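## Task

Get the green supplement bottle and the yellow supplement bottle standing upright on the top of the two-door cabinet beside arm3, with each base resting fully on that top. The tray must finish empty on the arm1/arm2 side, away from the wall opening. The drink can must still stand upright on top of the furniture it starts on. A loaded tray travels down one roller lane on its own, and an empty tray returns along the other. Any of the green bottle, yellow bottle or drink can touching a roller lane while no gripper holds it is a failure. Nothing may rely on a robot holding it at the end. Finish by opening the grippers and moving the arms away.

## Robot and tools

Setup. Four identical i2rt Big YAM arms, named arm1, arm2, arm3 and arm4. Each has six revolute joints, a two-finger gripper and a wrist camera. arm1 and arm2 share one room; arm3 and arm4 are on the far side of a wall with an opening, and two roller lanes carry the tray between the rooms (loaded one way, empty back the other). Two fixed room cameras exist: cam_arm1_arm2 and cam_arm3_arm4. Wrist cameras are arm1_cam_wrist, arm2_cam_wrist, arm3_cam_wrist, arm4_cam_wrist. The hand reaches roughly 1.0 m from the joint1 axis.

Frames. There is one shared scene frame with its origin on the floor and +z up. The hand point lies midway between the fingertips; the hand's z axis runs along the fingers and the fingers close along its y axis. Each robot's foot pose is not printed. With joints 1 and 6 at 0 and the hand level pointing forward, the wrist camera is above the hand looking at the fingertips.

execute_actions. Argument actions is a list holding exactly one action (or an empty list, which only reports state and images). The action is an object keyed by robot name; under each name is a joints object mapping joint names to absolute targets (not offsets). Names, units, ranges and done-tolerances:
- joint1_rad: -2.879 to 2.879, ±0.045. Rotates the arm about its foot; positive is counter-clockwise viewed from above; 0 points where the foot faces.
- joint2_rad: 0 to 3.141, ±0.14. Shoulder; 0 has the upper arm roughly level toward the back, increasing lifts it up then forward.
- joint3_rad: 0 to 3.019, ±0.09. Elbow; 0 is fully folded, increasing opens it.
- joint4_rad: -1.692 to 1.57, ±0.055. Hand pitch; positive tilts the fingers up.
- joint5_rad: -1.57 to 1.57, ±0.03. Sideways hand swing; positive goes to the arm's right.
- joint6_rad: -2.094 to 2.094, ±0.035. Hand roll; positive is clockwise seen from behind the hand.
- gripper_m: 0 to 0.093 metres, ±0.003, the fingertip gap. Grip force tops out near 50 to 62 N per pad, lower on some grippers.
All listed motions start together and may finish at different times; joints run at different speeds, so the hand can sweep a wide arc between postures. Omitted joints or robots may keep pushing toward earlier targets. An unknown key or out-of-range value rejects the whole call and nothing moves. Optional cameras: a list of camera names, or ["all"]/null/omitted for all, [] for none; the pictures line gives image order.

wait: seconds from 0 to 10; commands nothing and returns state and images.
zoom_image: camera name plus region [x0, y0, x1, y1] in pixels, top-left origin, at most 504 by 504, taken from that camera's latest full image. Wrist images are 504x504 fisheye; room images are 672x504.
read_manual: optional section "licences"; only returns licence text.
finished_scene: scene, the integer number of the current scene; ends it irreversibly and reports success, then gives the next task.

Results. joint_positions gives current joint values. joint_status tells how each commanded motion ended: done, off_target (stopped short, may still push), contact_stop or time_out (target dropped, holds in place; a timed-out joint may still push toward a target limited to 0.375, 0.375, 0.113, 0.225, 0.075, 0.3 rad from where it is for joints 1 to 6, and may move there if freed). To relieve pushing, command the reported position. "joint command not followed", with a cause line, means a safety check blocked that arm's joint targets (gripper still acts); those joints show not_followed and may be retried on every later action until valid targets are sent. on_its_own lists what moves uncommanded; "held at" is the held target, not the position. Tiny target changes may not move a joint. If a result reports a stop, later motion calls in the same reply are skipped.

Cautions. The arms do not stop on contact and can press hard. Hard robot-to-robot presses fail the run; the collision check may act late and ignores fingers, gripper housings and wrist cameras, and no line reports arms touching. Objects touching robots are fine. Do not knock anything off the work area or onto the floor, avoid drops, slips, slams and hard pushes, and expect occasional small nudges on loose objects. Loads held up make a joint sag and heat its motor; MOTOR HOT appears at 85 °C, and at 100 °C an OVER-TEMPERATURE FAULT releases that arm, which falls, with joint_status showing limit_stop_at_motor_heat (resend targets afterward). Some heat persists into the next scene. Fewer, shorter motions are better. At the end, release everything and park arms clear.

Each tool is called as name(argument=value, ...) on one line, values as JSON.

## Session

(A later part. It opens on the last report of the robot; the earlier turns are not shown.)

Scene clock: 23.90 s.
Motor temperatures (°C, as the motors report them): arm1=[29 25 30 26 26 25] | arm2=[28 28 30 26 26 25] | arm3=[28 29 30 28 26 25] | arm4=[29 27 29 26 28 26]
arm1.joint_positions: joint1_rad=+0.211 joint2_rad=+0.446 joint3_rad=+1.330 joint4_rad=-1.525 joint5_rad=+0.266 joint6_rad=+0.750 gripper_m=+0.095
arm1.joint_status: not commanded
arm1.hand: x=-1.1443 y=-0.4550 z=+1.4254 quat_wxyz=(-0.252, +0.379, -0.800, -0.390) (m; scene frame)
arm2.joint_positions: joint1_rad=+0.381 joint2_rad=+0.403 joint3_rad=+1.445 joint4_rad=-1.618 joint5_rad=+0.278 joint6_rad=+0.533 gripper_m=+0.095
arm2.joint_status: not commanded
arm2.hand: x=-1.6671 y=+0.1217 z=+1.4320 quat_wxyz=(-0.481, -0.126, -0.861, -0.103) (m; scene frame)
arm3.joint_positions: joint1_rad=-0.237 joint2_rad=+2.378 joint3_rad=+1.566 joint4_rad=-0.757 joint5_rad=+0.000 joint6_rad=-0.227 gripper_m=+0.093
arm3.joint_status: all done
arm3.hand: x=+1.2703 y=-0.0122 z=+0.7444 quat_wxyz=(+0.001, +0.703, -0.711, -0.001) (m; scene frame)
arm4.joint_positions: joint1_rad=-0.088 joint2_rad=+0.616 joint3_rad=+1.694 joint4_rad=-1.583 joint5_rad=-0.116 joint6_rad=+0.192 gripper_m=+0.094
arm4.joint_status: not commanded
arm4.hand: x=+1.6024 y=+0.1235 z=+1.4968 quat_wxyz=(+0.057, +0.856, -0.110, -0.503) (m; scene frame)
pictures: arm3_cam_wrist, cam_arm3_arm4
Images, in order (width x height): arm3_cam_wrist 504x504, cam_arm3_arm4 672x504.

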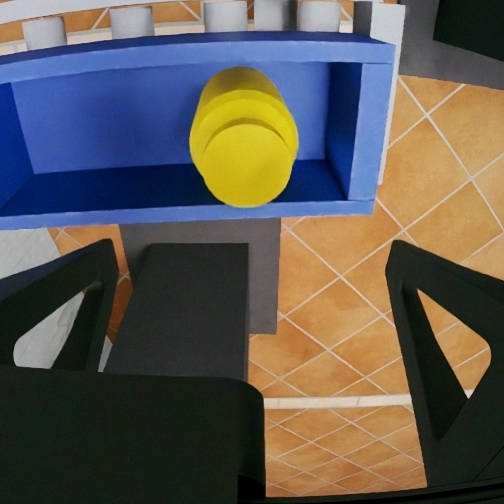

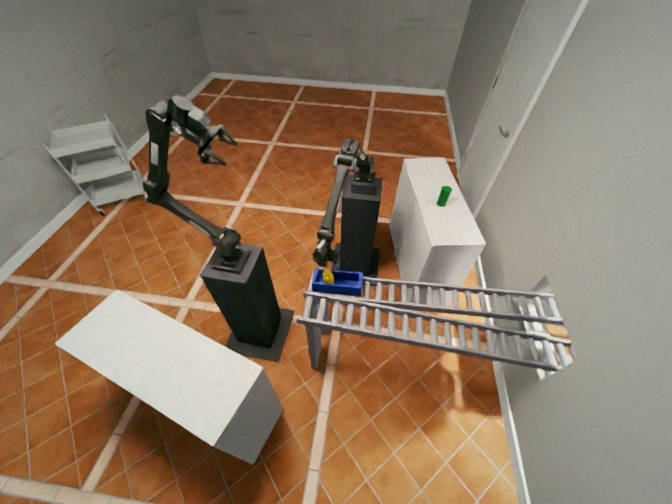

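execute_actions(actions=[{"arm3":{"joints":{"joint1_rad":-0.222,"joint2_rad":2.64,"joint3_rad":1.685,"joint4_rad":-0.572}}}], cameras=["arm3_cam_wrist"])

Scene clock: 25.47 s.
Motor temperatures (°C, as the motors report them): arm1=[29 25 30 26 26 25] | arm2=[28 28 30 26 26 25] | arm3=[28 29 30 28 26 25] | arm4=[29 27 29 26 28 26]
arm1.joint_positions: joint1_rad=+0.211 joint2_rad=+0.446 joint3_rad=+1.330 joint4_rad=-1.525 joint5_rad=+0.266 joint6_rad=+0.750 gripper_m=+0.095
arm1.joint_status: not commanded
arm1.hand: x=-1.1443 y=-0.4550 z=+1.4254 quat_wxyz=(-0.252, +0.379, -0.800, -0.390) (m; scene frame)
arm2.joint_positions: joint1_rad=+0.381 joint2_rad=+0.403 joint3_rad=+1.445 joint4_rad=-1.618 joint5_rad=+0.278 joint6_rad=+0.533 gripper_m=+0.095
arm2.joint_status: not commanded
arm2.hand: x=-1.6671 y=+0.1217 z=+1.4320 quat_wxyz=(-0.481, -0.126, -0.861, -0.103) (m; scene frame)
arm3.joint_positions: joint1_rad=-0.234 joint2_rad=+2.657 joint3_rad=+1.664 joint4_rad=-0.581 joint5_rad=+0.000 joint6_rad=-0.227 gripper_m=+0.093
arm3.joint_status: all done
arm3.hand: x=+1.2658 y=-0.0205 z=+0.6055 quat_wxyz=(+0.003, +0.704, -0.710, +0.000) (m; scene frame)
arm4.joint_positions: joint1_rad=-0.088 joint2_rad=+0.616 joint3_rad=+1.694 joint4_rad=-1.583 joint5_rad=-0.116 joint6_rad=+0.192 gripper_m=+0.094
arm4.joint_status: not commanded
arm4.hand: x=+1.6024 y=+0.1235 z=+1.4968 quat_wxyz=(+0.057, +0.856, -0.110, -0.503) (m; scene frame)
pictures: arm3_cam_wrist
Images, in order (width x height): arm3_cam_wrist 504x504.

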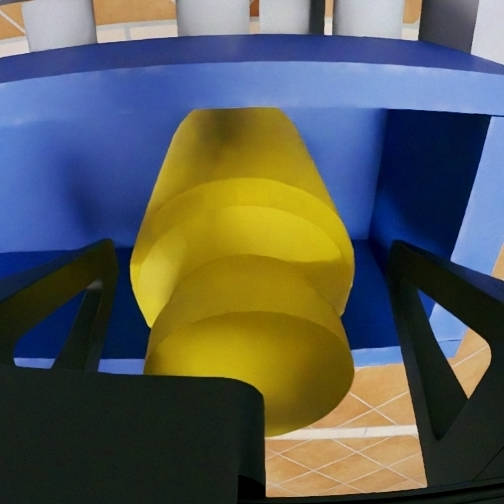

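execute_actions(actions=[{"arm3":{"joints":{"joint2_rad":2.675,"joint3_rad":1.705,"joint4_rad":-0.56}}}], cameras=[])

execute_actions(actions=[{"arm3":{"joints":{"gripper_m":0.03}}}], cameras=["arm3_cam_wrist"])

execute_actions(actions=[{"arm3":{"joints":{"joint2_rad":2.37,"joint3_rad":1.57,"joint4_rad":-0.748}}}], cameras=["arm3_cam_wrist"])

Scene clock: 26.50 s.
Motor temperatures (°C, as the motors report them): arm1=[29 25 30 26 26 25] | arm2=[28 28 30 26 26 25] | arm3=[28 29 30 28 26 25] | arm4=[29 27 29 26 28 26]
arm1.joint_positions: joint1_rad=+0.211 joint2_rad=+0.446 joint3_rad=+1.330 joint4_rad=-1.525 joint5_rad=+0.266 joint6_rad=+0.750 gripper_m=+0.095
arm1.joint_status: not commanded
arm1.hand: x=-1.1443 y=-0.4550 z=+1.4254 quat_wxyz=(-0.252, +0.379, -0.800, -0.390) (m; scene frame)
arm2.joint_positions: joint1_rad=+0.381 joint2_rad=+0.403 joint3_rad=+1.445 joint4_rad=-1.618 joint5_rad=+0.278 joint6_rad=+0.533 gripper_m=+0.095
arm2.joint_status: not commanded
arm2.hand: x=-1.6671 y=+0.1217 z=+1.4320 quat_wxyz=(-0.481, -0.126, -0.861, -0.103) (m; scene frame)
arm3.joint_positions: joint1_rad=-0.234 joint2_rad=+2.671 joint3_rad=+1.672 joint4_rad=-0.570 joint5_rad=+0.000 joint6_rad=-0.227 gripper_m=+0.093
arm3.joint_status: all done
arm3.hand: x=+1.2660 y=-0.0196 z=+0.5992 quat_wxyz=(+0.001, +0.704, -0.710, -0.001) (m; scene frame)
arm4.joint_positions: joint1_rad=-0.088 joint2_rad=+0.616 joint3_rad=+1.694 joint4_rad=-1.583 joint5_rad=-0.116 joint6_rad=+0.192 gripper_m=+0.094
arm4.joint_status: not commanded
arm4.hand: x=+1.6024 y=+0.1235 z=+1.4968 quat_wxyz=(+0.057, +0.856, -0.110, -0.503) (m; scene frame)
pictures: none
No camera images: the call's "cameras" was empty. Leave "cameras" out to get every camera's image.

Scene clock: 27.13 s.
Motor temperatures (°C, as the motors report them): arm1=[29 25 30 26 26 25] | arm2=[28 28 30 26 26 25] | arm3=[28 29 30 28 26 25] | arm4=[29 27 29 26 28 26]
arm1.joint_positions: joint1_rad=+0.211 joint2_rad=+0.446 joint3_rad=+1.330 joint4_rad=-1.525 joint5_rad=+0.266 joint6_rad=+0.750 gripper_m=+0.095
arm1.joint_status: not commanded
arm1.hand: x=-1.1443 y=-0.4550 z=+1.4254 quat_wxyz=(-0.252, +0.379, -0.800, -0.390) (m; scene frame)
arm2.joint_positions: joint1_rad=+0.381 joint2_rad=+0.403 joint3_rad=+1.445 joint4_rad=-1.618 joint5_rad=+0.278 joint6_rad=+0.533 gripper_m=+0.095
arm2.joint_status: not commanded
arm2.hand: x=-1.6671 y=+0.1217 z=+1.4320 quat_wxyz=(-0.481, -0.126, -0.861, -0.103) (m; scene frame)
arm3.joint_positions: joint1_rad=-0.233 joint2_rad=+2.671 joint3_rad=+1.672 joint4_rad=-0.570 joint5_rad=+0.001 joint6_rad=-0.227 gripper_m=+0.065
arm3.joint_status: gripper_m off_target (ended at +0.065, target +0.030)
arm3.hand: x=+1.2656 y=-0.0197 z=+0.5988 quat_wxyz=(+0.000, +0.705, -0.710, -0.001) (m; scene frame)
arm4.joint_positions: joint1_rad=-0.088 joint2_rad=+0.616 joint3_rad=+1.694 joint4_rad=-1.583 joint5_rad=-0.116 joint6_rad=+0.192 gripper_m=+0.094
arm4.joint_status: not commanded
arm4.hand: x=+1.6024 y=+0.1235 z=+1.4968 quat_wxyz=(+0.057, +0.856, -0.110, -0.503) (m; scene frame)
pictures: arm3_cam_wrist
Images, in order (width x height): arm3_cam_wrist 504x504.

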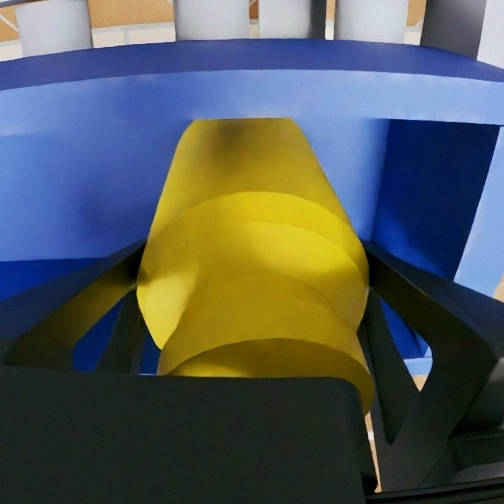

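Scene clock: 28.57 s.
Motor temperatures (°C, as the motors report them): arm1=[29 25 30 26 26 25] | arm2=[28 28 30 26 26 25] | arm3=[28 30 30 28 26 25] | arm4=[29 27 29 26 28 26]
arm1.joint_positions: joint1_rad=+0.211 joint2_rad=+0.446 joint3_rad=+1.330 joint4_rad=-1.525 joint5_rad=+0.266 joint6_rad=+0.750 gripper_m=+0.095
arm1.joint_status: not commanded
arm1.hand: x=-1.1443 y=-0.4550 z=+1.4254 quat_wxyz=(-0.252, +0.379, -0.800, -0.390) (m; scene frame)
arm2.joint_positions: joint1_rad=+0.381 joint2_rad=+0.403 joint3_rad=+1.445 joint4_rad=-1.618 joint5_rad=+0.278 joint6_rad=+0.533 gripper_m=+0.095
arm2.joint_status: not commanded
arm2.hand: x=-1.6671 y=+0.1217 z=+1.4320 quat_wxyz=(-0.481, -0.126, -0.861, -0.103) (m; scene frame)
arm3.joint_positions: joint1_rad=-0.231 joint2_rad=+2.389 joint3_rad=+1.559 joint4_rad=-0.741 joint5_rad=+0.000 joint6_rad=-0.228 gripper_m=+0.065
arm3.joint_status: all done
arm3.hand: x=+1.2656 y=-0.0144 z=+0.7362 quat_wxyz=(+0.002, +0.706, -0.709, -0.001) (m; scene frame)
arm4.joint_positions: joint1_rad=-0.088 joint2_rad=+0.616 joint3_rad=+1.694 joint4_rad=-1.583 joint5_rad=-0.116 joint6_rad=+0.192 gripper_m=+0.094
arm4.joint_status: not commanded
arm4.hand: x=+1.6024 y=+0.1235 z=+1.4968 quat_wxyz=(+0.057, +0.856, -0.110, -0.503) (m; scene frame)
pictures: arm3_cam_wrist
Images, in order (width x height): arm3_cam_wrist 504x504.

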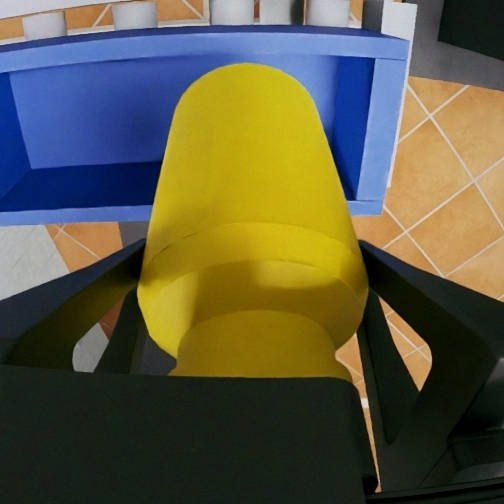

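execute_actions(actions=[{"arm3":{"joints":{"joint2_rad":1.9,"joint3_rad":1.555,"joint4_rad":-1.21,"joint6_rad":0}}}], cameras=[])

execute_actions(actions=[{"arm3":{"joints":{"joint1_rad":1.2}}}], cameras=[])

execute_actions(actions=[{"arm3":{"joints":{"joint2_rad":2.14}},"arm4":{"joints":{"joint1_rad":0.165,"joint2_rad":2.2,"joint3_rad":1.36,"joint4_rad":-0.675,"joint5_rad":0,"joint6_rad":0.165,"gripper_m":0.06}}}], cameras=["arm3_cam_wrist","arm4_cam_wrist","cam_arm3_arm4"])

zoom_image(camera="cam_arm3_arm4", region=[390, 140, 500, 260])

Scene clock: 30.67 s.
Motor temperatures (°C, as the motors report them): arm1=[29 25 30 26 26 25] | arm2=[28 28 30 26 26 25] | arm3=[28 30 30 28 26 25] | arm4=[29 27 29 26 28 26]
arm1.joint_positions: joint1_rad=+0.211 joint2_rad=+0.446 joint3_rad=+1.330 joint4_rad=-1.525 joint5_rad=+0.266 joint6_rad=+0.750 gripper_m=+0.095
arm1.joint_status: not commanded
arm1.hand: x=-1.1443 y=-0.4550 z=+1.4254 quat_wxyz=(-0.252, +0.379, -0.800, -0.390) (m; scene frame)
arm2.joint_positions: joint1_rad=+0.381 joint2_rad=+0.403 joint3_rad=+1.445 joint4_rad=-1.618 joint5_rad=+0.278 joint6_rad=+0.533 gripper_m=+0.095
arm2.joint_status: not commanded
arm2.hand: x=-1.6671 y=+0.1217 z=+1.4320 quat_wxyz=(-0.481, -0.126, -0.861, -0.103) (m; scene frame)
arm3.joint_positions: joint1_rad=-0.231 joint2_rad=+1.930 joint3_rad=+1.532 joint4_rad=-1.202 joint5_rad=+0.000 joint6_rad=-0.013 gripper_m=+0.065
arm3.joint_status: all done
arm3.hand: x=+1.2575 y=-0.0517 z=+0.9921 quat_wxyz=(+0.013, +0.626, -0.780, +0.008) (m; scene frame)
arm4.joint_positions: joint1_rad=-0.088 joint2_rad=+0.616 joint3_rad=+1.694 joint4_rad=-1.583 joint5_rad=-0.116 joint6_rad=+0.192 gripper_m=+0.094
arm4.joint_status: not commanded
arm4.hand: x=+1.6024 y=+0.1235 z=+1.4968 quat_wxyz=(+0.057, +0.856, -0.110, -0.503) (m; scene frame)
pictures: none
No camera images: the call's "cameras" was empty. Leave "cameras" out to get every camera's image.

Scene clock: 32.43 s.
Motor temperatures (°C, as the motors report them): arm1=[29 25 30 26 26 25] | arm2=[28 28 30 26 26 25] | arm3=[28 30 30 28 26 25] | arm4=[29 27 29 26 28 26]
arm1.joint_positions: joint1_rad=+0.211 joint2_rad=+0.446 joint3_rad=+1.330 joint4_rad=-1.525 joint5_rad=+0.266 joint6_rad=+0.750 gripper_m=+0.095
arm1.joint_status: not commanded
arm1.hand: x=-1.1443 y=-0.4550 z=+1.4254 quat_wxyz=(-0.252, +0.379, -0.800, -0.390) (m; scene frame)
arm2.joint_positions: joint1_rad=+0.381 joint2_rad=+0.403 joint3_rad=+1.445 joint4_rad=-1.618 joint5_rad=+0.278 joint6_rad=+0.533 gripper_m=+0.095
arm2.joint_status: not commanded
arm2.hand: x=-1.6671 y=+0.1217 z=+1.4320 quat_wxyz=(-0.481, -0.126, -0.861, -0.103) (m; scene frame)
arm3.joint_positions: joint1_rad=+1.207 joint2_rad=+1.930 joint3_rad=+1.532 joint4_rad=-1.202 joint5_rad=-0.003 joint6_rad=-0.011 gripper_m=+0.065
arm3.joint_status: all done
arm3.hand: x=+0.6013 y=-0.3985 z=+0.9943 quat_wxyz=(+0.005, +0.984, -0.177, +0.013) (m; scene frame)
arm4.joint_positions: joint1_rad=-0.088 joint2_rad=+0.616 joint3_rad=+1.694 joint4_rad=-1.583 joint5_rad=-0.116 joint6_rad=+0.192 gripper_m=+0.094
arm4.joint_status: not commanded
arm4.hand: x=+1.6024 y=+0.1235 z=+1.4968 quat_wxyz=(+0.057, +0.856, -0.110, -0.503) (m; scene frame)
pictures: none
No camera images: the call's "cameras" was empty. Leave "cameras" out to get every camera's image.

Scene clock: 34.43 s.
Motor temperatures (°C, as the motors report them): arm1=[29 25 30 26 26 25] | arm2=[28 28 30 26 26 25] | arm3=[28 30 30 28 26 25] | arm4=[29 28 29 26 28 26]
arm1.joint_positions: joint1_rad=+0.211 joint2_rad=+0.446 joint3_rad=+1.330 joint4_rad=-1.525 joint5_rad=+0.266 joint6_rad=+0.750 gripper_m=+0.095
arm1.joint_status: not commanded
arm1.hand: x=-1.1443 y=-0.4550 z=+1.4254 quat_wxyz=(-0.252, +0.379, -0.800, -0.390) (m; scene frame)
arm2.joint_positions: joint1_rad=+0.381 joint2_rad=+0.403 joint3_rad=+1.445 joint4_rad=-1.618 joint5_rad=+0.278 joint6_rad=+0.533 gripper_m=+0.095
arm2.joint_status: not commanded
arm2.hand: x=-1.6671 y=+0.1217 z=+1.4320 quat_wxyz=(-0.481, -0.126, -0.861, -0.103) (m; scene frame)
arm3.joint_positions: joint1_rad=+1.207 joint2_rad=+2.166 joint3_rad=+1.527 joint4_rad=-1.203 joint5_rad=-0.003 joint6_rad=-0.011 gripper_m=+0.065
arm3.joint_status: all done
arm3.hand: x=+0.6311 y=-0.4102 z=+0.8678 quat_wxyz=(+0.027, +0.975, -0.175, +0.131) (m; scene frame)
arm4.joint_positions: joint1_rad=+0.155 joint2_rad=+2.214 joint3_rad=+1.343 joint4_rad=-0.684 joint5_rad=-0.002 joint6_rad=+0.175 gripper_m=+0.060
arm4.joint_status: all done
arm4.hand: x=+1.2071 y=+0.0746 z=+0.7247 quat_wxyz=(-0.004, +0.999, -0.035, -0.003) (m; scene frame)
pictures: arm3_cam_wrist, arm4_cam_wrist, cam_arm3_arm4
Images, in order (width x height): arm3_cam_wrist 504x504, arm4_cam_wrist 504x504, cam_arm3_arm4 672x504.

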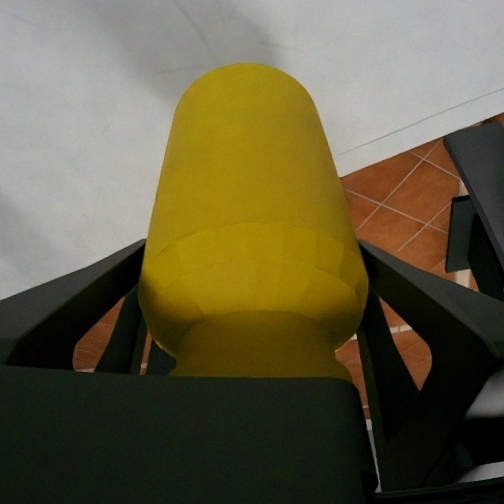

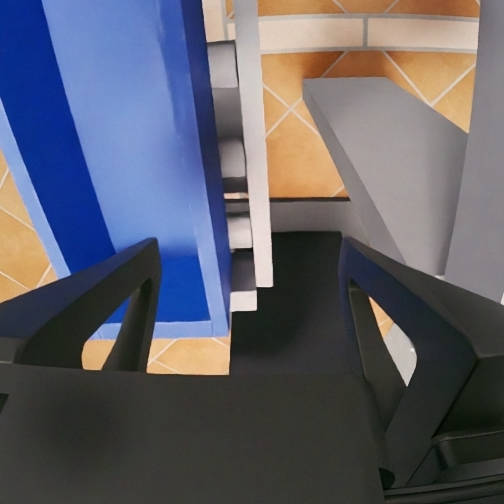

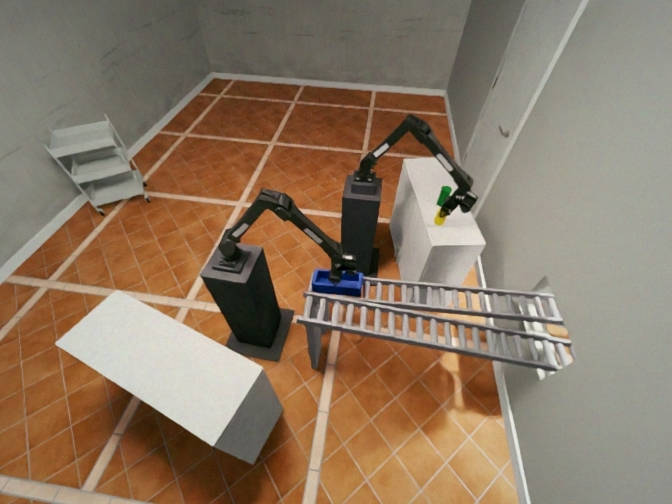

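Region (390, 140, 500, 260) of cam_arm3_arm4's 672x504 image, scaled by 4.200, with more detail than that image has; it fills the left 462 columns of this view, and the rest is white.

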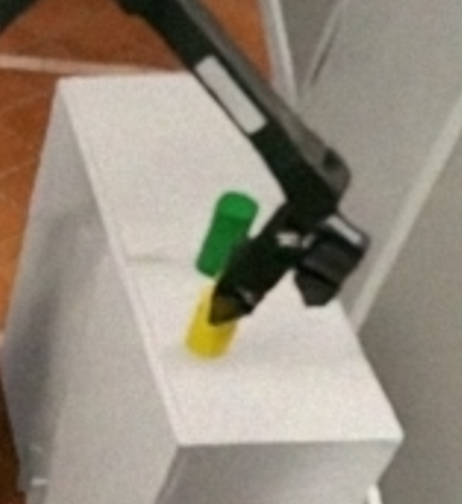

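execute_actions(actions=[{"arm3":{"joints":{"joint2_rad":2.2,"joint4_rad":-1.15}},"arm4":{"joints":{"joint1_rad":0.222,"joint6_rad":0.15,"joint2_rad":2.4,"joint3_rad":1.41,"joint4_rad":-0.55}}}], cameras=["arm3_cam_wrist","arm4_cam_wrist"])

Scene clock: 35.97 s.
Motor temperatures (°C, as the motors report them): arm1=[29 25 31 26 26 25] | arm2=[28 28 30 26 26 25] | arm3=[28 30 30 28 26 25] | arm4=[29 28 29 26 28 26]
arm1.joint_positions: joint1_rad=+0.211 joint2_rad=+0.446 joint3_rad=+1.330 joint4_rad=-1.525 joint5_rad=+0.266 joint6_rad=+0.750 gripper_m=+0.095
arm1.joint_status: not commanded
arm1.hand: x=-1.1443 y=-0.4550 z=+1.4254 quat_wxyz=(-0.252, +0.379, -0.800, -0.390) (m; scene frame)
arm2.joint_positions: joint1_rad=+0.381 joint2_rad=+0.403 joint3_rad=+1.445 joint4_rad=-1.618 joint5_rad=+0.278 joint6_rad=+0.533 gripper_m=+0.095
arm2.joint_status: not commanded
arm2.hand: x=-1.6671 y=+0.1217 z=+1.4320 quat_wxyz=(-0.481, -0.126, -0.861, -0.103) (m; scene frame)
arm3.joint_positions: joint1_rad=+1.207 joint2_rad=+2.220 joint3_rad=+1.527 joint4_rad=-1.154 joint5_rad=-0.002 joint6_rad=-0.010 gripper_m=+0.065
arm3.joint_status: all done
arm3.hand: x=+0.6306 y=-0.4099 z=+0.8374 quat_wxyz=(+0.027, +0.975, -0.175, +0.134) (m; scene frame)
arm4.joint_positions: joint1_rad=+0.224 joint2_rad=+2.419 joint3_rad=+1.394 joint4_rad=-0.556 joint5_rad=-0.001 joint6_rad=+0.160 gripper_m=+0.060
arm4.joint_status: all done
arm4.hand: x=+1.2203 y=+0.0391 z=+0.6268 quat_wxyz=(-0.006, +1.000, +0.007, +0.010) (m; scene frame)
pictures: arm3_cam_wrist, arm4_cam_wrist
Images, in order (width x height): arm3_cam_wrist 504x504, arm4_cam_wrist 504x504.

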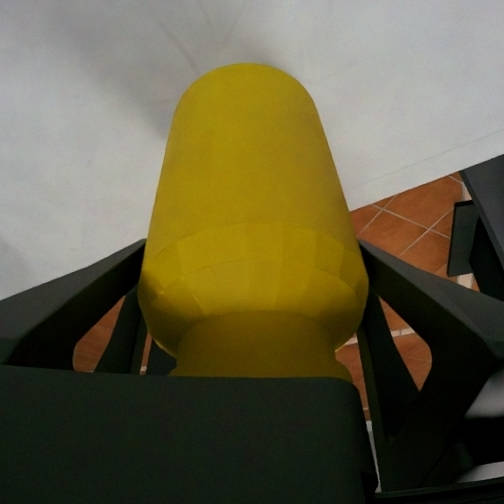

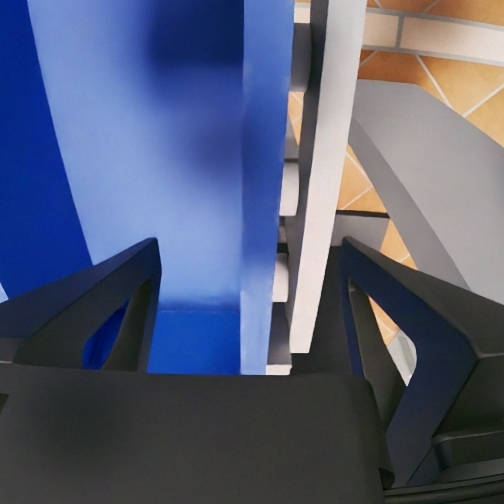

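execute_actions(actions=[{"arm3":{"joints":{"joint2_rad":2.22}},"arm4":{"joints":{"joint1_rad":0.21,"joint2_rad":2.555,"joint3_rad":1.495,"joint4_rad":-0.455,"gripper_m":0.045}}}], cameras=["arm4_cam_wrist"])

execute_actions(actions=[{"arm3":{"joints":{"gripper_m":0.093}},"arm4":{"joints":{"gripper_m":0.0}}}], cameras=["arm3_cam_wrist","arm4_cam_wrist"])

Scene clock: 37.40 s.
Motor temperatures (°C, as the motors report them): arm1=[29 25 31 26 26 25] | arm2=[28 28 30 26 26 25] | arm3=[28 30 31 28 26 25] | arm4=[29 28 29 26 28 26]
arm1.joint_positions: joint1_rad=+0.211 joint2_rad=+0.446 joint3_rad=+1.330 joint4_rad=-1.525 joint5_rad=+0.266 joint6_rad=+0.750 gripper_m=+0.095
arm1.joint_status: not commanded
arm1.hand: x=-1.1443 y=-0.4550 z=+1.4254 quat_wxyz=(-0.252, +0.379, -0.800, -0.390) (m; scene frame)
arm2.joint_positions: joint1_rad=+0.381 joint2_rad=+0.403 joint3_rad=+1.445 joint4_rad=-1.618 joint5_rad=+0.278 joint6_rad=+0.533 gripper_m=+0.095
arm2.joint_status: not commanded
arm2.hand: x=-1.6671 y=+0.1217 z=+1.4320 quat_wxyz=(-0.481, -0.126, -0.861, -0.103) (m; scene frame)
arm3.joint_positions: joint1_rad=+1.207 joint2_rad=+2.220 joint3_rad=+1.527 joint4_rad=-1.154 joint5_rad=-0.002 joint6_rad=-0.010 gripper_m=+0.065
arm3.joint_status: all done
arm3.hand: x=+0.6306 y=-0.4099 z=+0.8374 quat_wxyz=(+0.027, +0.975, -0.175, +0.134) (m; scene frame)
arm4.joint_positions: joint1_rad=+0.224 joint2_rad=+2.559 joint3_rad=+1.484 joint4_rad=-0.459 joint5_rad=-0.001 joint6_rad=+0.160 gripper_m=+0.045
arm4.joint_status: all done
arm4.hand: x=+1.2011 y=+0.0364 z=+0.5696 quat_wxyz=(-0.003, +1.000, +0.007, -0.013) (m; scene frame)
pictures: arm4_cam_wrist
Images, in order (width x height): arm4_cam_wrist 504x504.

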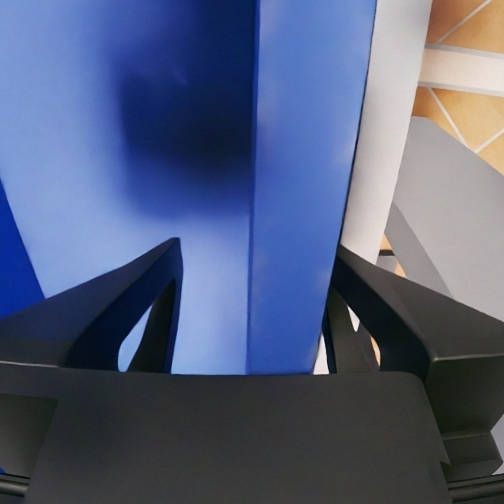

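Scene clock: 38.03 s.
Motor temperatures (°C, as the motors report them): arm1=[29 25 31 26 26 25] | arm2=[28 28 30 26 26 25] | arm3=[28 30 31 28 26 25] | arm4=[29 28 29 26 28 26]
arm1.joint_positions: joint1_rad=+0.211 joint2_rad=+0.446 joint3_rad=+1.330 joint4_rad=-1.525 joint5_rad=+0.266 joint6_rad=+0.750 gripper_m=+0.095
arm1.joint_status: not commanded
arm1.hand: x=-1.1443 y=-0.4550 z=+1.4254 quat_wxyz=(-0.252, +0.379, -0.800, -0.390) (m; scene frame)
arm2.joint_positions: joint1_rad=+0.381 joint2_rad=+0.403 joint3_rad=+1.445 joint4_rad=-1.618 joint5_rad=+0.278 joint6_rad=+0.533 gripper_m=+0.095
arm2.joint_status: not commanded
arm2.hand: x=-1.6671 y=+0.1217 z=+1.4320 quat_wxyz=(-0.481, -0.126, -0.861, -0.103) (m; scene frame)
arm3.joint_positions: joint1_rad=+1.207 joint2_rad=+2.220 joint3_rad=+1.527 joint4_rad=-1.154 joint5_rad=-0.002 joint6_rad=-0.010 gripper_m=+0.093
arm3.joint_status: all done
arm3.hand: x=+0.6306 y=-0.4099 z=+0.8374 quat_wxyz=(+0.027, +0.975, -0.175, +0.134) (m; scene frame)
arm4.joint_positions: joint1_rad=+0.220 joint2_rad=+2.559 joint3_rad=+1.484 joint4_rad=-0.459 joint5_rad=+0.002 joint6_rad=+0.160 gripper_m=+0.011
arm4.joint_status: gripper_m off_target (ended at +0.011, target +0.000)
arm4.hand: x=+1.2006 y=+0.0393 z=+0.5696 quat_wxyz=(-0.004, +1.000, +0.005, -0.014) (m; scene frame)
pictures: arm3_cam_wrist, arm4_cam_wrist
Images, in order (width x height): arm3_cam_wrist 504x504, arm4_cam_wrist 504x504.

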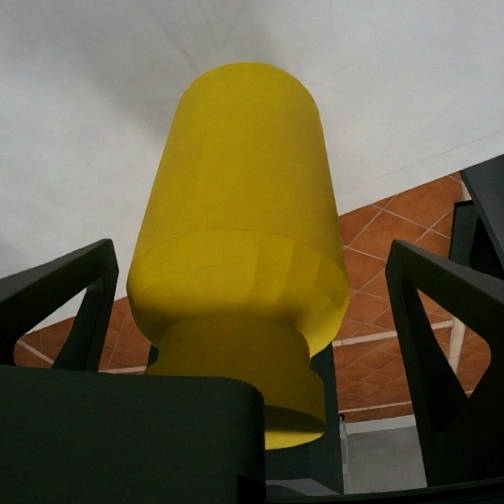

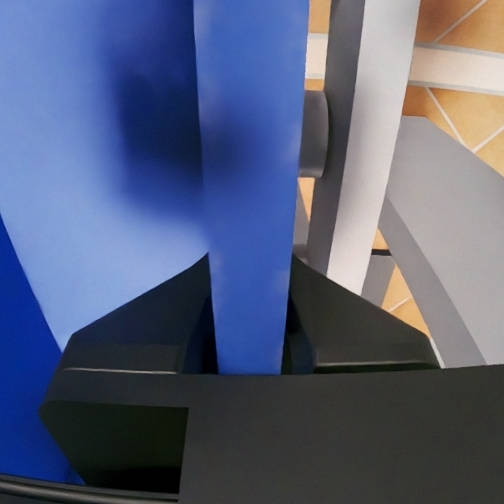

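execute_actions(actions=[{"arm3":{"joints":{"joint2_rad":1.85,"joint4_rad":-1.45}},"arm4":{"joints":{"joint2_rad":1.9,"joint4_rad":-1.12}}}], cameras=[])

execute_actions(actions=[{"arm3":{"joints":{"joint2_rad":0.8,"joint3_rad":1.2}},"arm4":{"joints":{"joint1_rad":-0.295,"joint6_rad":-0.36}}}], cameras=["arm4_cam_wrist","cam_arm3_arm4"])

Scene clock: 39.93 s.
Motor temperatures (°C, as the motors report them): arm1=[29 25 31 26 26 25] | arm2=[28 28 30 26 26 25] | arm3=[28 30 31 28 26 25] | arm4=[29 29 29 26 28 26]
arm1.joint_positions: joint1_rad=+0.211 joint2_rad=+0.446 joint3_rad=+1.330 joint4_rad=-1.525 joint5_rad=+0.266 joint6_rad=+0.750 gripper_m=+0.095
arm1.joint_status: not commanded
arm1.hand: x=-1.1443 y=-0.4550 z=+1.4254 quat_wxyz=(-0.252, +0.379, -0.800, -0.390) (m; scene frame)
arm2.joint_positions: joint1_rad=+0.381 joint2_rad=+0.403 joint3_rad=+1.445 joint4_rad=-1.618 joint5_rad=+0.278 joint6_rad=+0.533 gripper_m=+0.095
arm2.joint_status: not commanded
arm2.hand: x=-1.6671 y=+0.1217 z=+1.4320 quat_wxyz=(-0.481, -0.126, -0.861, -0.103) (m; scene frame)
arm3.joint_positions: joint1_rad=+1.207 joint2_rad=+1.862 joint3_rad=+1.536 joint4_rad=-1.443 joint5_rad=-0.002 joint6_rad=-0.010 gripper_m=+0.093
arm3.joint_status: all done
arm3.hand: x=+0.6525 y=-0.4179 z=+1.0370 quat_wxyz=(+0.020, +0.980, -0.176, +0.096) (m; scene frame)
arm4.joint_positions: joint1_rad=+0.219 joint2_rad=+1.909 joint3_rad=+1.475 joint4_rad=-1.113 joint5_rad=+0.005 joint6_rad=+0.159 gripper_m=+0.011
arm4.joint_status: all done
arm4.hand: x=+1.1993 y=+0.0363 z=+0.9282 quat_wxyz=(-0.007, +1.000, +0.005, -0.008) (m; scene frame)
pictures: none
No camera images: the call's "cameras" was empty. Leave "cameras" out to get every camera's image.

Scene clock: 41.67 s.
Motor temperatures (°C, as the motors report them): arm1=[29 25 31 26 26 25] | arm2=[28 28 30 26 26 25] | arm3=[28 30 31 28 26 25] | arm4=[29 29 30 26 28 26]
arm1.joint_positions: joint1_rad=+0.211 joint2_rad=+0.446 joint3_rad=+1.330 joint4_rad=-1.525 joint5_rad=+0.266 joint6_rad=+0.750 gripper_m=+0.095
arm1.joint_status: not commanded
arm1.hand: x=-1.1443 y=-0.4550 z=+1.4254 quat_wxyz=(-0.252, +0.379, -0.800, -0.390) (m; scene frame)
arm2.joint_positions: joint1_rad=+0.381 joint2_rad=+0.403 joint3_rad=+1.445 joint4_rad=-1.618 joint5_rad=+0.278 joint6_rad=+0.533 gripper_m=+0.095
arm2.joint_status: not commanded
arm2.hand: x=-1.6671 y=+0.1217 z=+1.4320 quat_wxyz=(-0.481, -0.126, -0.861, -0.103) (m; scene frame)
arm3.joint_positions: joint1_rad=+1.207 joint2_rad=+0.796 joint3_rad=+1.195 joint4_rad=-1.445 joint5_rad=-0.002 joint6_rad=-0.010 gripper_m=+0.093
arm3.joint_status: all done
arm3.hand: x=+0.8664 y=-0.4993 z=+1.3104 quat_wxyz=(-0.047, +0.950, -0.171, -0.257) (m; scene frame)
arm4.joint_positions: joint1_rad=-0.293 joint2_rad=+1.909 joint3_rad=+1.475 joint4_rad=-1.113 joint5_rad=+0.003 joint6_rad=-0.350 gripper_m=+0.011
arm4.joint_status: all done
arm4.hand: x=+1.2249 y=+0.3205 z=+0.9319 quat_wxyz=(-0.012, +1.000, +0.003, -0.006) (m; scene frame)
pictures: arm4_cam_wrist, cam_arm3_arm4
Images, in order (width x height): arm4_cam_wrist 504x504, cam_arm3_arm4 672x504.

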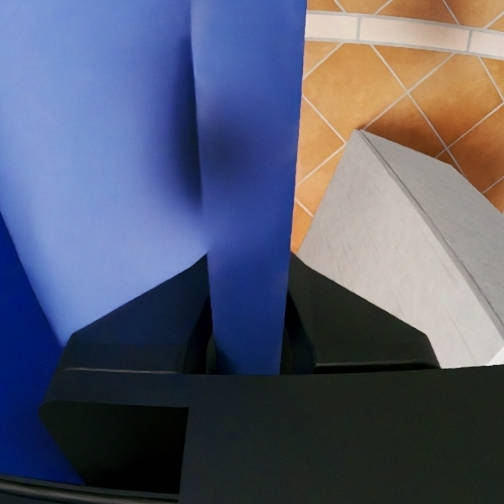

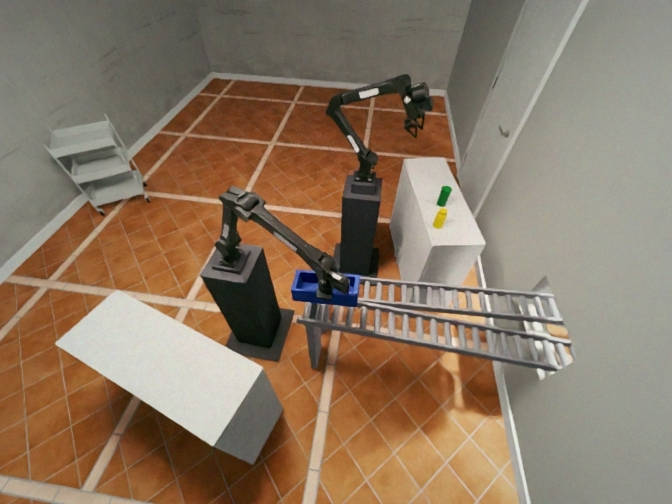

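execute_actions(actions=[{"arm3":{"joints":{"joint1_rad":0.1,"joint4_rad":-0.5}},"arm4":{"joints":{"joint1_rad":-0.235,"joint6_rad":-0.29,"joint2_rad":2.25,"joint3_rad":1.81,"joint4_rad":-1.2}}}], cameras=["arm3_cam_wrist","arm4_cam_wrist","cam_arm3_arm4"])

zoom_image(camera="cam_arm3_arm4", region=[280, 240, 420, 360])

Scene clock: 43.53 s.
Motor temperatures (°C, as the motors report them): arm1=[29 25 31 26 26 25] | arm2=[28 28 31 26 26 25] | arm3=[28 30 31 28 26 25] | arm4=[29 30 30 26 28 26]
arm1.joint_positions: joint1_rad=+0.211 joint2_rad=+0.446 joint3_rad=+1.330 joint4_rad=-1.525 joint5_rad=+0.266 joint6_rad=+0.750 gripper_m=+0.095
arm1.joint_status: not commanded
arm1.hand: x=-1.1443 y=-0.4550 z=+1.4254 quat_wxyz=(-0.252, +0.379, -0.800, -0.390) (m; scene frame)
arm2.joint_positions: joint1_rad=+0.381 joint2_rad=+0.403 joint3_rad=+1.445 joint4_rad=-1.618 joint5_rad=+0.278 joint6_rad=+0.533 gripper_m=+0.095
arm2.joint_status: not commanded
arm2.hand: x=-1.6671 y=+0.1217 z=+1.4320 quat_wxyz=(-0.481, -0.126, -0.861, -0.103) (m; scene frame)
arm3.joint_positions: joint1_rad=+0.107 joint2_rad=+0.802 joint3_rad=+1.195 joint4_rad=-0.521 joint5_rad=-0.001 joint6_rad=-0.010 gripper_m=+0.093
arm3.joint_status: all done
arm3.hand: x=+1.0868 y=-0.1975 z=+1.4896 quat_wxyz=(-0.443, +0.560, -0.500, -0.489) (m; scene frame)
arm4.joint_positions: joint1_rad=-0.235 joint2_rad=+2.288 joint3_rad=+1.758 joint4_rad=-1.194 joint5_rad=+0.003 joint6_rad=-0.298 gripper_m=+0.011
arm4.joint_status: all done
arm4.hand: x=+1.1682 y=+0.3052 z=+0.8074 quat_wxyz=(+0.014, +0.997, +0.005, +0.079) (m; scene frame)
pictures: arm3_cam_wrist, arm4_cam_wrist, cam_arm3_arm4
Images, in order (width x height): arm3_cam_wrist 504x504, arm4_cam_wrist 504x504, cam_arm3_arm4 672x504.

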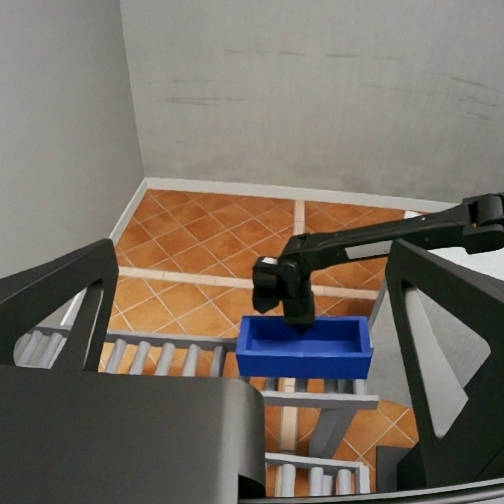

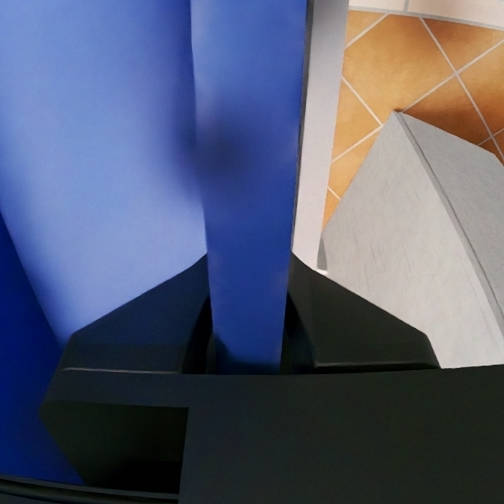

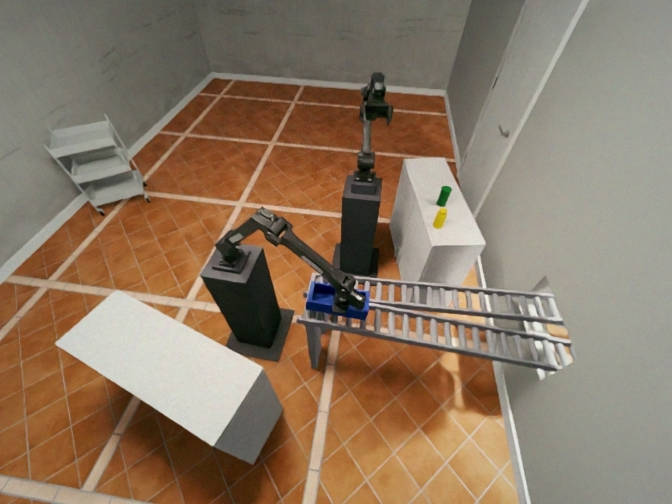

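Region (280, 240, 420, 360) of cam_arm3_arm4's 672x504 image, scaled by 3.600, with more detail than that image has; it fills the top 432 rows of this view, and the rest is white.

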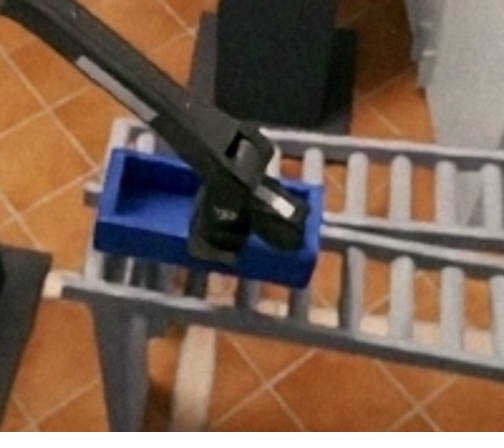

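execute_actions(actions=[{"arm4":{"joints":{"joint1_rad":-0.26,"joint6_rad":-0.325,"joint2_rad":2.355,"joint4_rad":-1.05}}}], cameras=["arm3_cam_wrist","arm4_cam_wrist","cam_arm3_arm4"])

zoom_image(camera="cam_arm3_arm4", region=[280, 240, 420, 360])

Scene clock: 52.70 s.
Motor temperatures (°C, as the motors report them): arm1=[29 25 31 26 26 25] | arm2=[28 28 31 26 26 25] | arm3=[28 28 32 28 26 25] | arm4=[29 32 32 26 28 26]
arm1.joint_positions: joint1_rad=+0.211 joint2_rad=+0.446 joint3_rad=+1.330 joint4_rad=-1.525 joint5_rad=+0.266 joint6_rad=+0.750 gripper_m=+0.095
arm1.joint_status: not commanded
arm1.hand: x=-1.1443 y=-0.4550 z=+1.4254 quat_wxyz=(-0.252, +0.379, -0.800, -0.390) (m; scene frame)
arm2.joint_positions: joint1_rad=+0.381 joint2_rad=+0.403 joint3_rad=+1.445 joint4_rad=-1.618 joint5_rad=+0.278 joint6_rad=+0.533 gripper_m=+0.095
arm2.joint_status: not commanded
arm2.hand: x=-1.6671 y=+0.1217 z=+1.4320 quat_wxyz=(-0.481, -0.126, -0.861, -0.103) (m; scene frame)
arm3.joint_positions: joint1_rad=+0.107 joint2_rad=+0.802 joint3_rad=+1.195 joint4_rad=-0.521 joint5_rad=-0.001 joint6_rad=-0.010 gripper_m=+0.093
arm3.joint_status: not commanded
arm3.hand: x=+1.0868 y=-0.1975 z=+1.4896 quat_wxyz=(-0.443, +0.560, -0.500, -0.489) (m; scene frame)
arm4.joint_positions: joint1_rad=-0.247 joint2_rad=+2.374 joint3_rad=+1.767 joint4_rad=-1.055 joint5_rad=+0.003 joint6_rad=-0.314 gripper_m=+0.011
arm4.joint_status: all done
arm4.hand: x=+1.1527 y=+0.3186 z=+0.7542 quat_wxyz=(+0.006, +0.999, +0.008, +0.049) (m; scene frame)
pictures: arm3_cam_wrist, arm4_cam_wrist, cam_arm3_arm4
Images, in order (width x height): arm3_cam_wrist 504x504, arm4_cam_wrist 504x504, cam_arm3_arm4 672x504.

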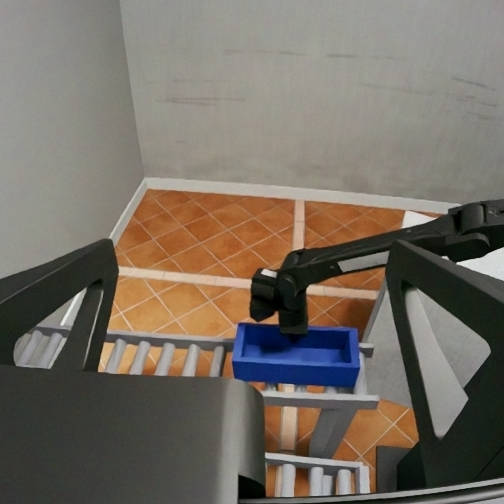

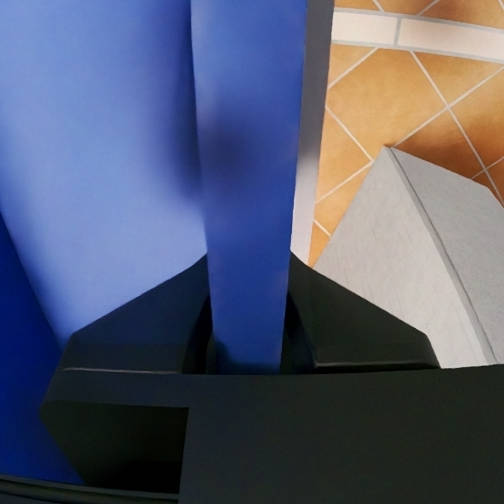

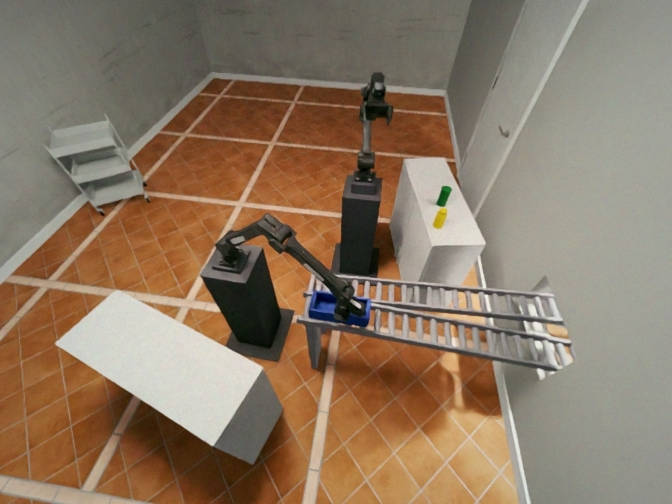

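Region (280, 240, 420, 360) of cam_arm3_arm4's 672x504 image, scaled by 3.600, with more detail than that image has; it fills the top 432 rows of this view, and the rest is white.

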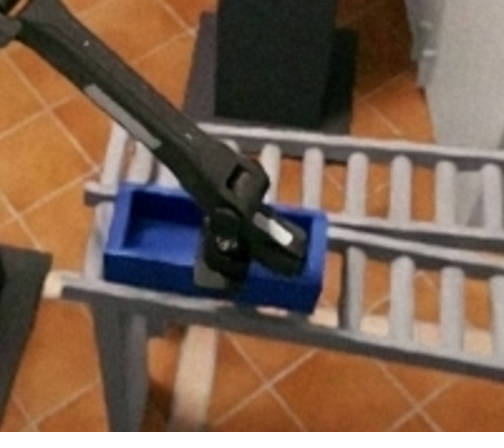

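Too close to the outer rail; shift back about 1.3 cm and lower.

execute_actions(actions=[{"arm4":{"joints":{"joint1_rad":-0.22,"joint6_rad":-0.275,"joint2_rad":2.39,"joint4_rad":-1.04}}}], cameras=["arm4_cam_wrist","cam_arm3_arm4"])

zoom_image(camera="cam_arm3_arm4", region=[280, 240, 420, 360])

Scene clock: 53.70 s.
Motor temperatures (°C, as the motors report them): arm1=[29 25 31 26 26 25] | arm2=[28 28 31 26 26 25] | arm3=[28 28 32 28 26 25] | arm4=[29 32 32 26 28 26]
arm1.joint_positions: joint1_rad=+0.211 joint2_rad=+0.446 joint3_rad=+1.330 joint4_rad=-1.525 joint5_rad=+0.266 joint6_rad=+0.750 gripper_m=+0.095
arm1.joint_status: not commanded
arm1.hand: x=-1.1443 y=-0.4550 z=+1.4254 quat_wxyz=(-0.252, +0.379, -0.800, -0.390) (m; scene frame)
arm2.joint_positions: joint1_rad=+0.381 joint2_rad=+0.403 joint3_rad=+1.445 joint4_rad=-1.618 joint5_rad=+0.278 joint6_rad=+0.533 gripper_m=+0.095
arm2.joint_status: not commanded
arm2.hand: x=-1.6671 y=+0.1217 z=+1.4320 quat_wxyz=(-0.481, -0.126, -0.861, -0.103) (m; scene frame)
arm3.joint_positions: joint1_rad=+0.107 joint2_rad=+0.802 joint3_rad=+1.195 joint4_rad=-0.521 joint5_rad=-0.001 joint6_rad=-0.010 gripper_m=+0.093
arm3.joint_status: not commanded
arm3.hand: x=+1.0868 y=-0.1975 z=+1.4896 quat_wxyz=(-0.443, +0.560, -0.500, -0.489) (m; scene frame)
arm4.joint_positions: joint1_rad=-0.230 joint2_rad=+2.391 joint3_rad=+1.767 joint4_rad=-1.046 joint5_rad=+0.003 joint6_rad=-0.284 gripper_m=+0.011
arm4.joint_status: all done
arm4.hand: x=+1.1516 y=+0.3078 z=+0.7436 quat_wxyz=(+0.006, +0.999, +0.001, +0.053) (m; scene frame)
pictures: arm4_cam_wrist, cam_arm3_arm4
Images, in order (width x height): arm4_cam_wrist 504x504, cam_arm3_arm4 672x504.

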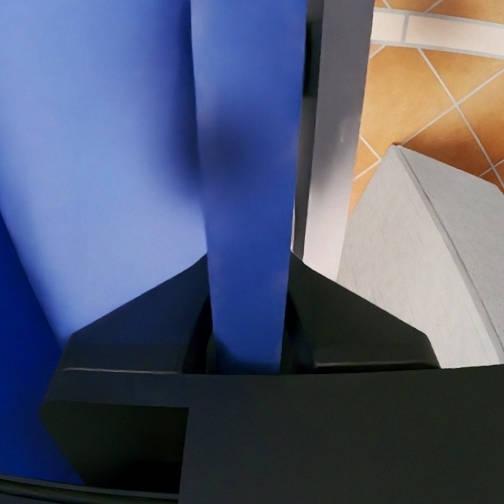

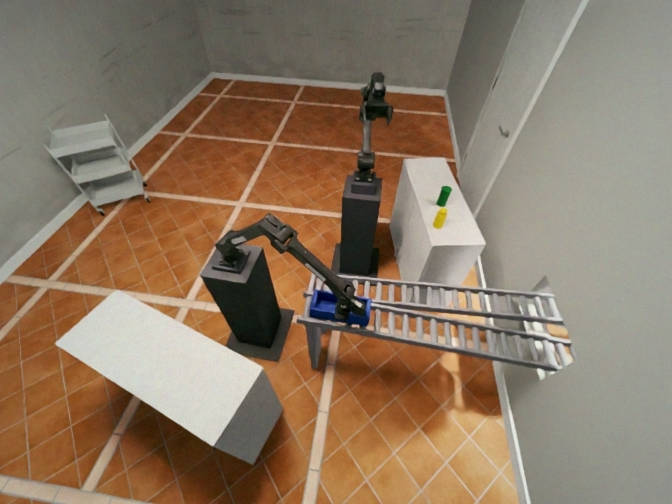

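Region (280, 240, 420, 360) of cam_arm3_arm4's 672x504 image, scaled by 3.600, with more detail than that image has; it fills the top 432 rows of this view, and the rest is white.

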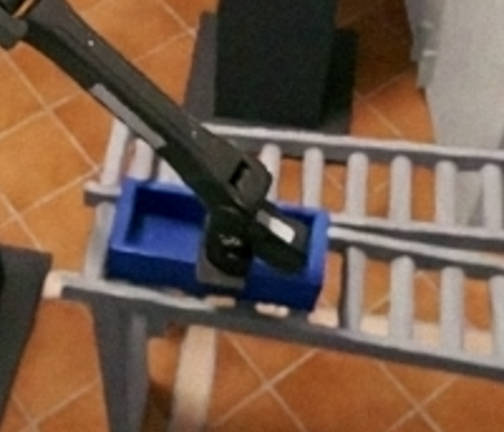

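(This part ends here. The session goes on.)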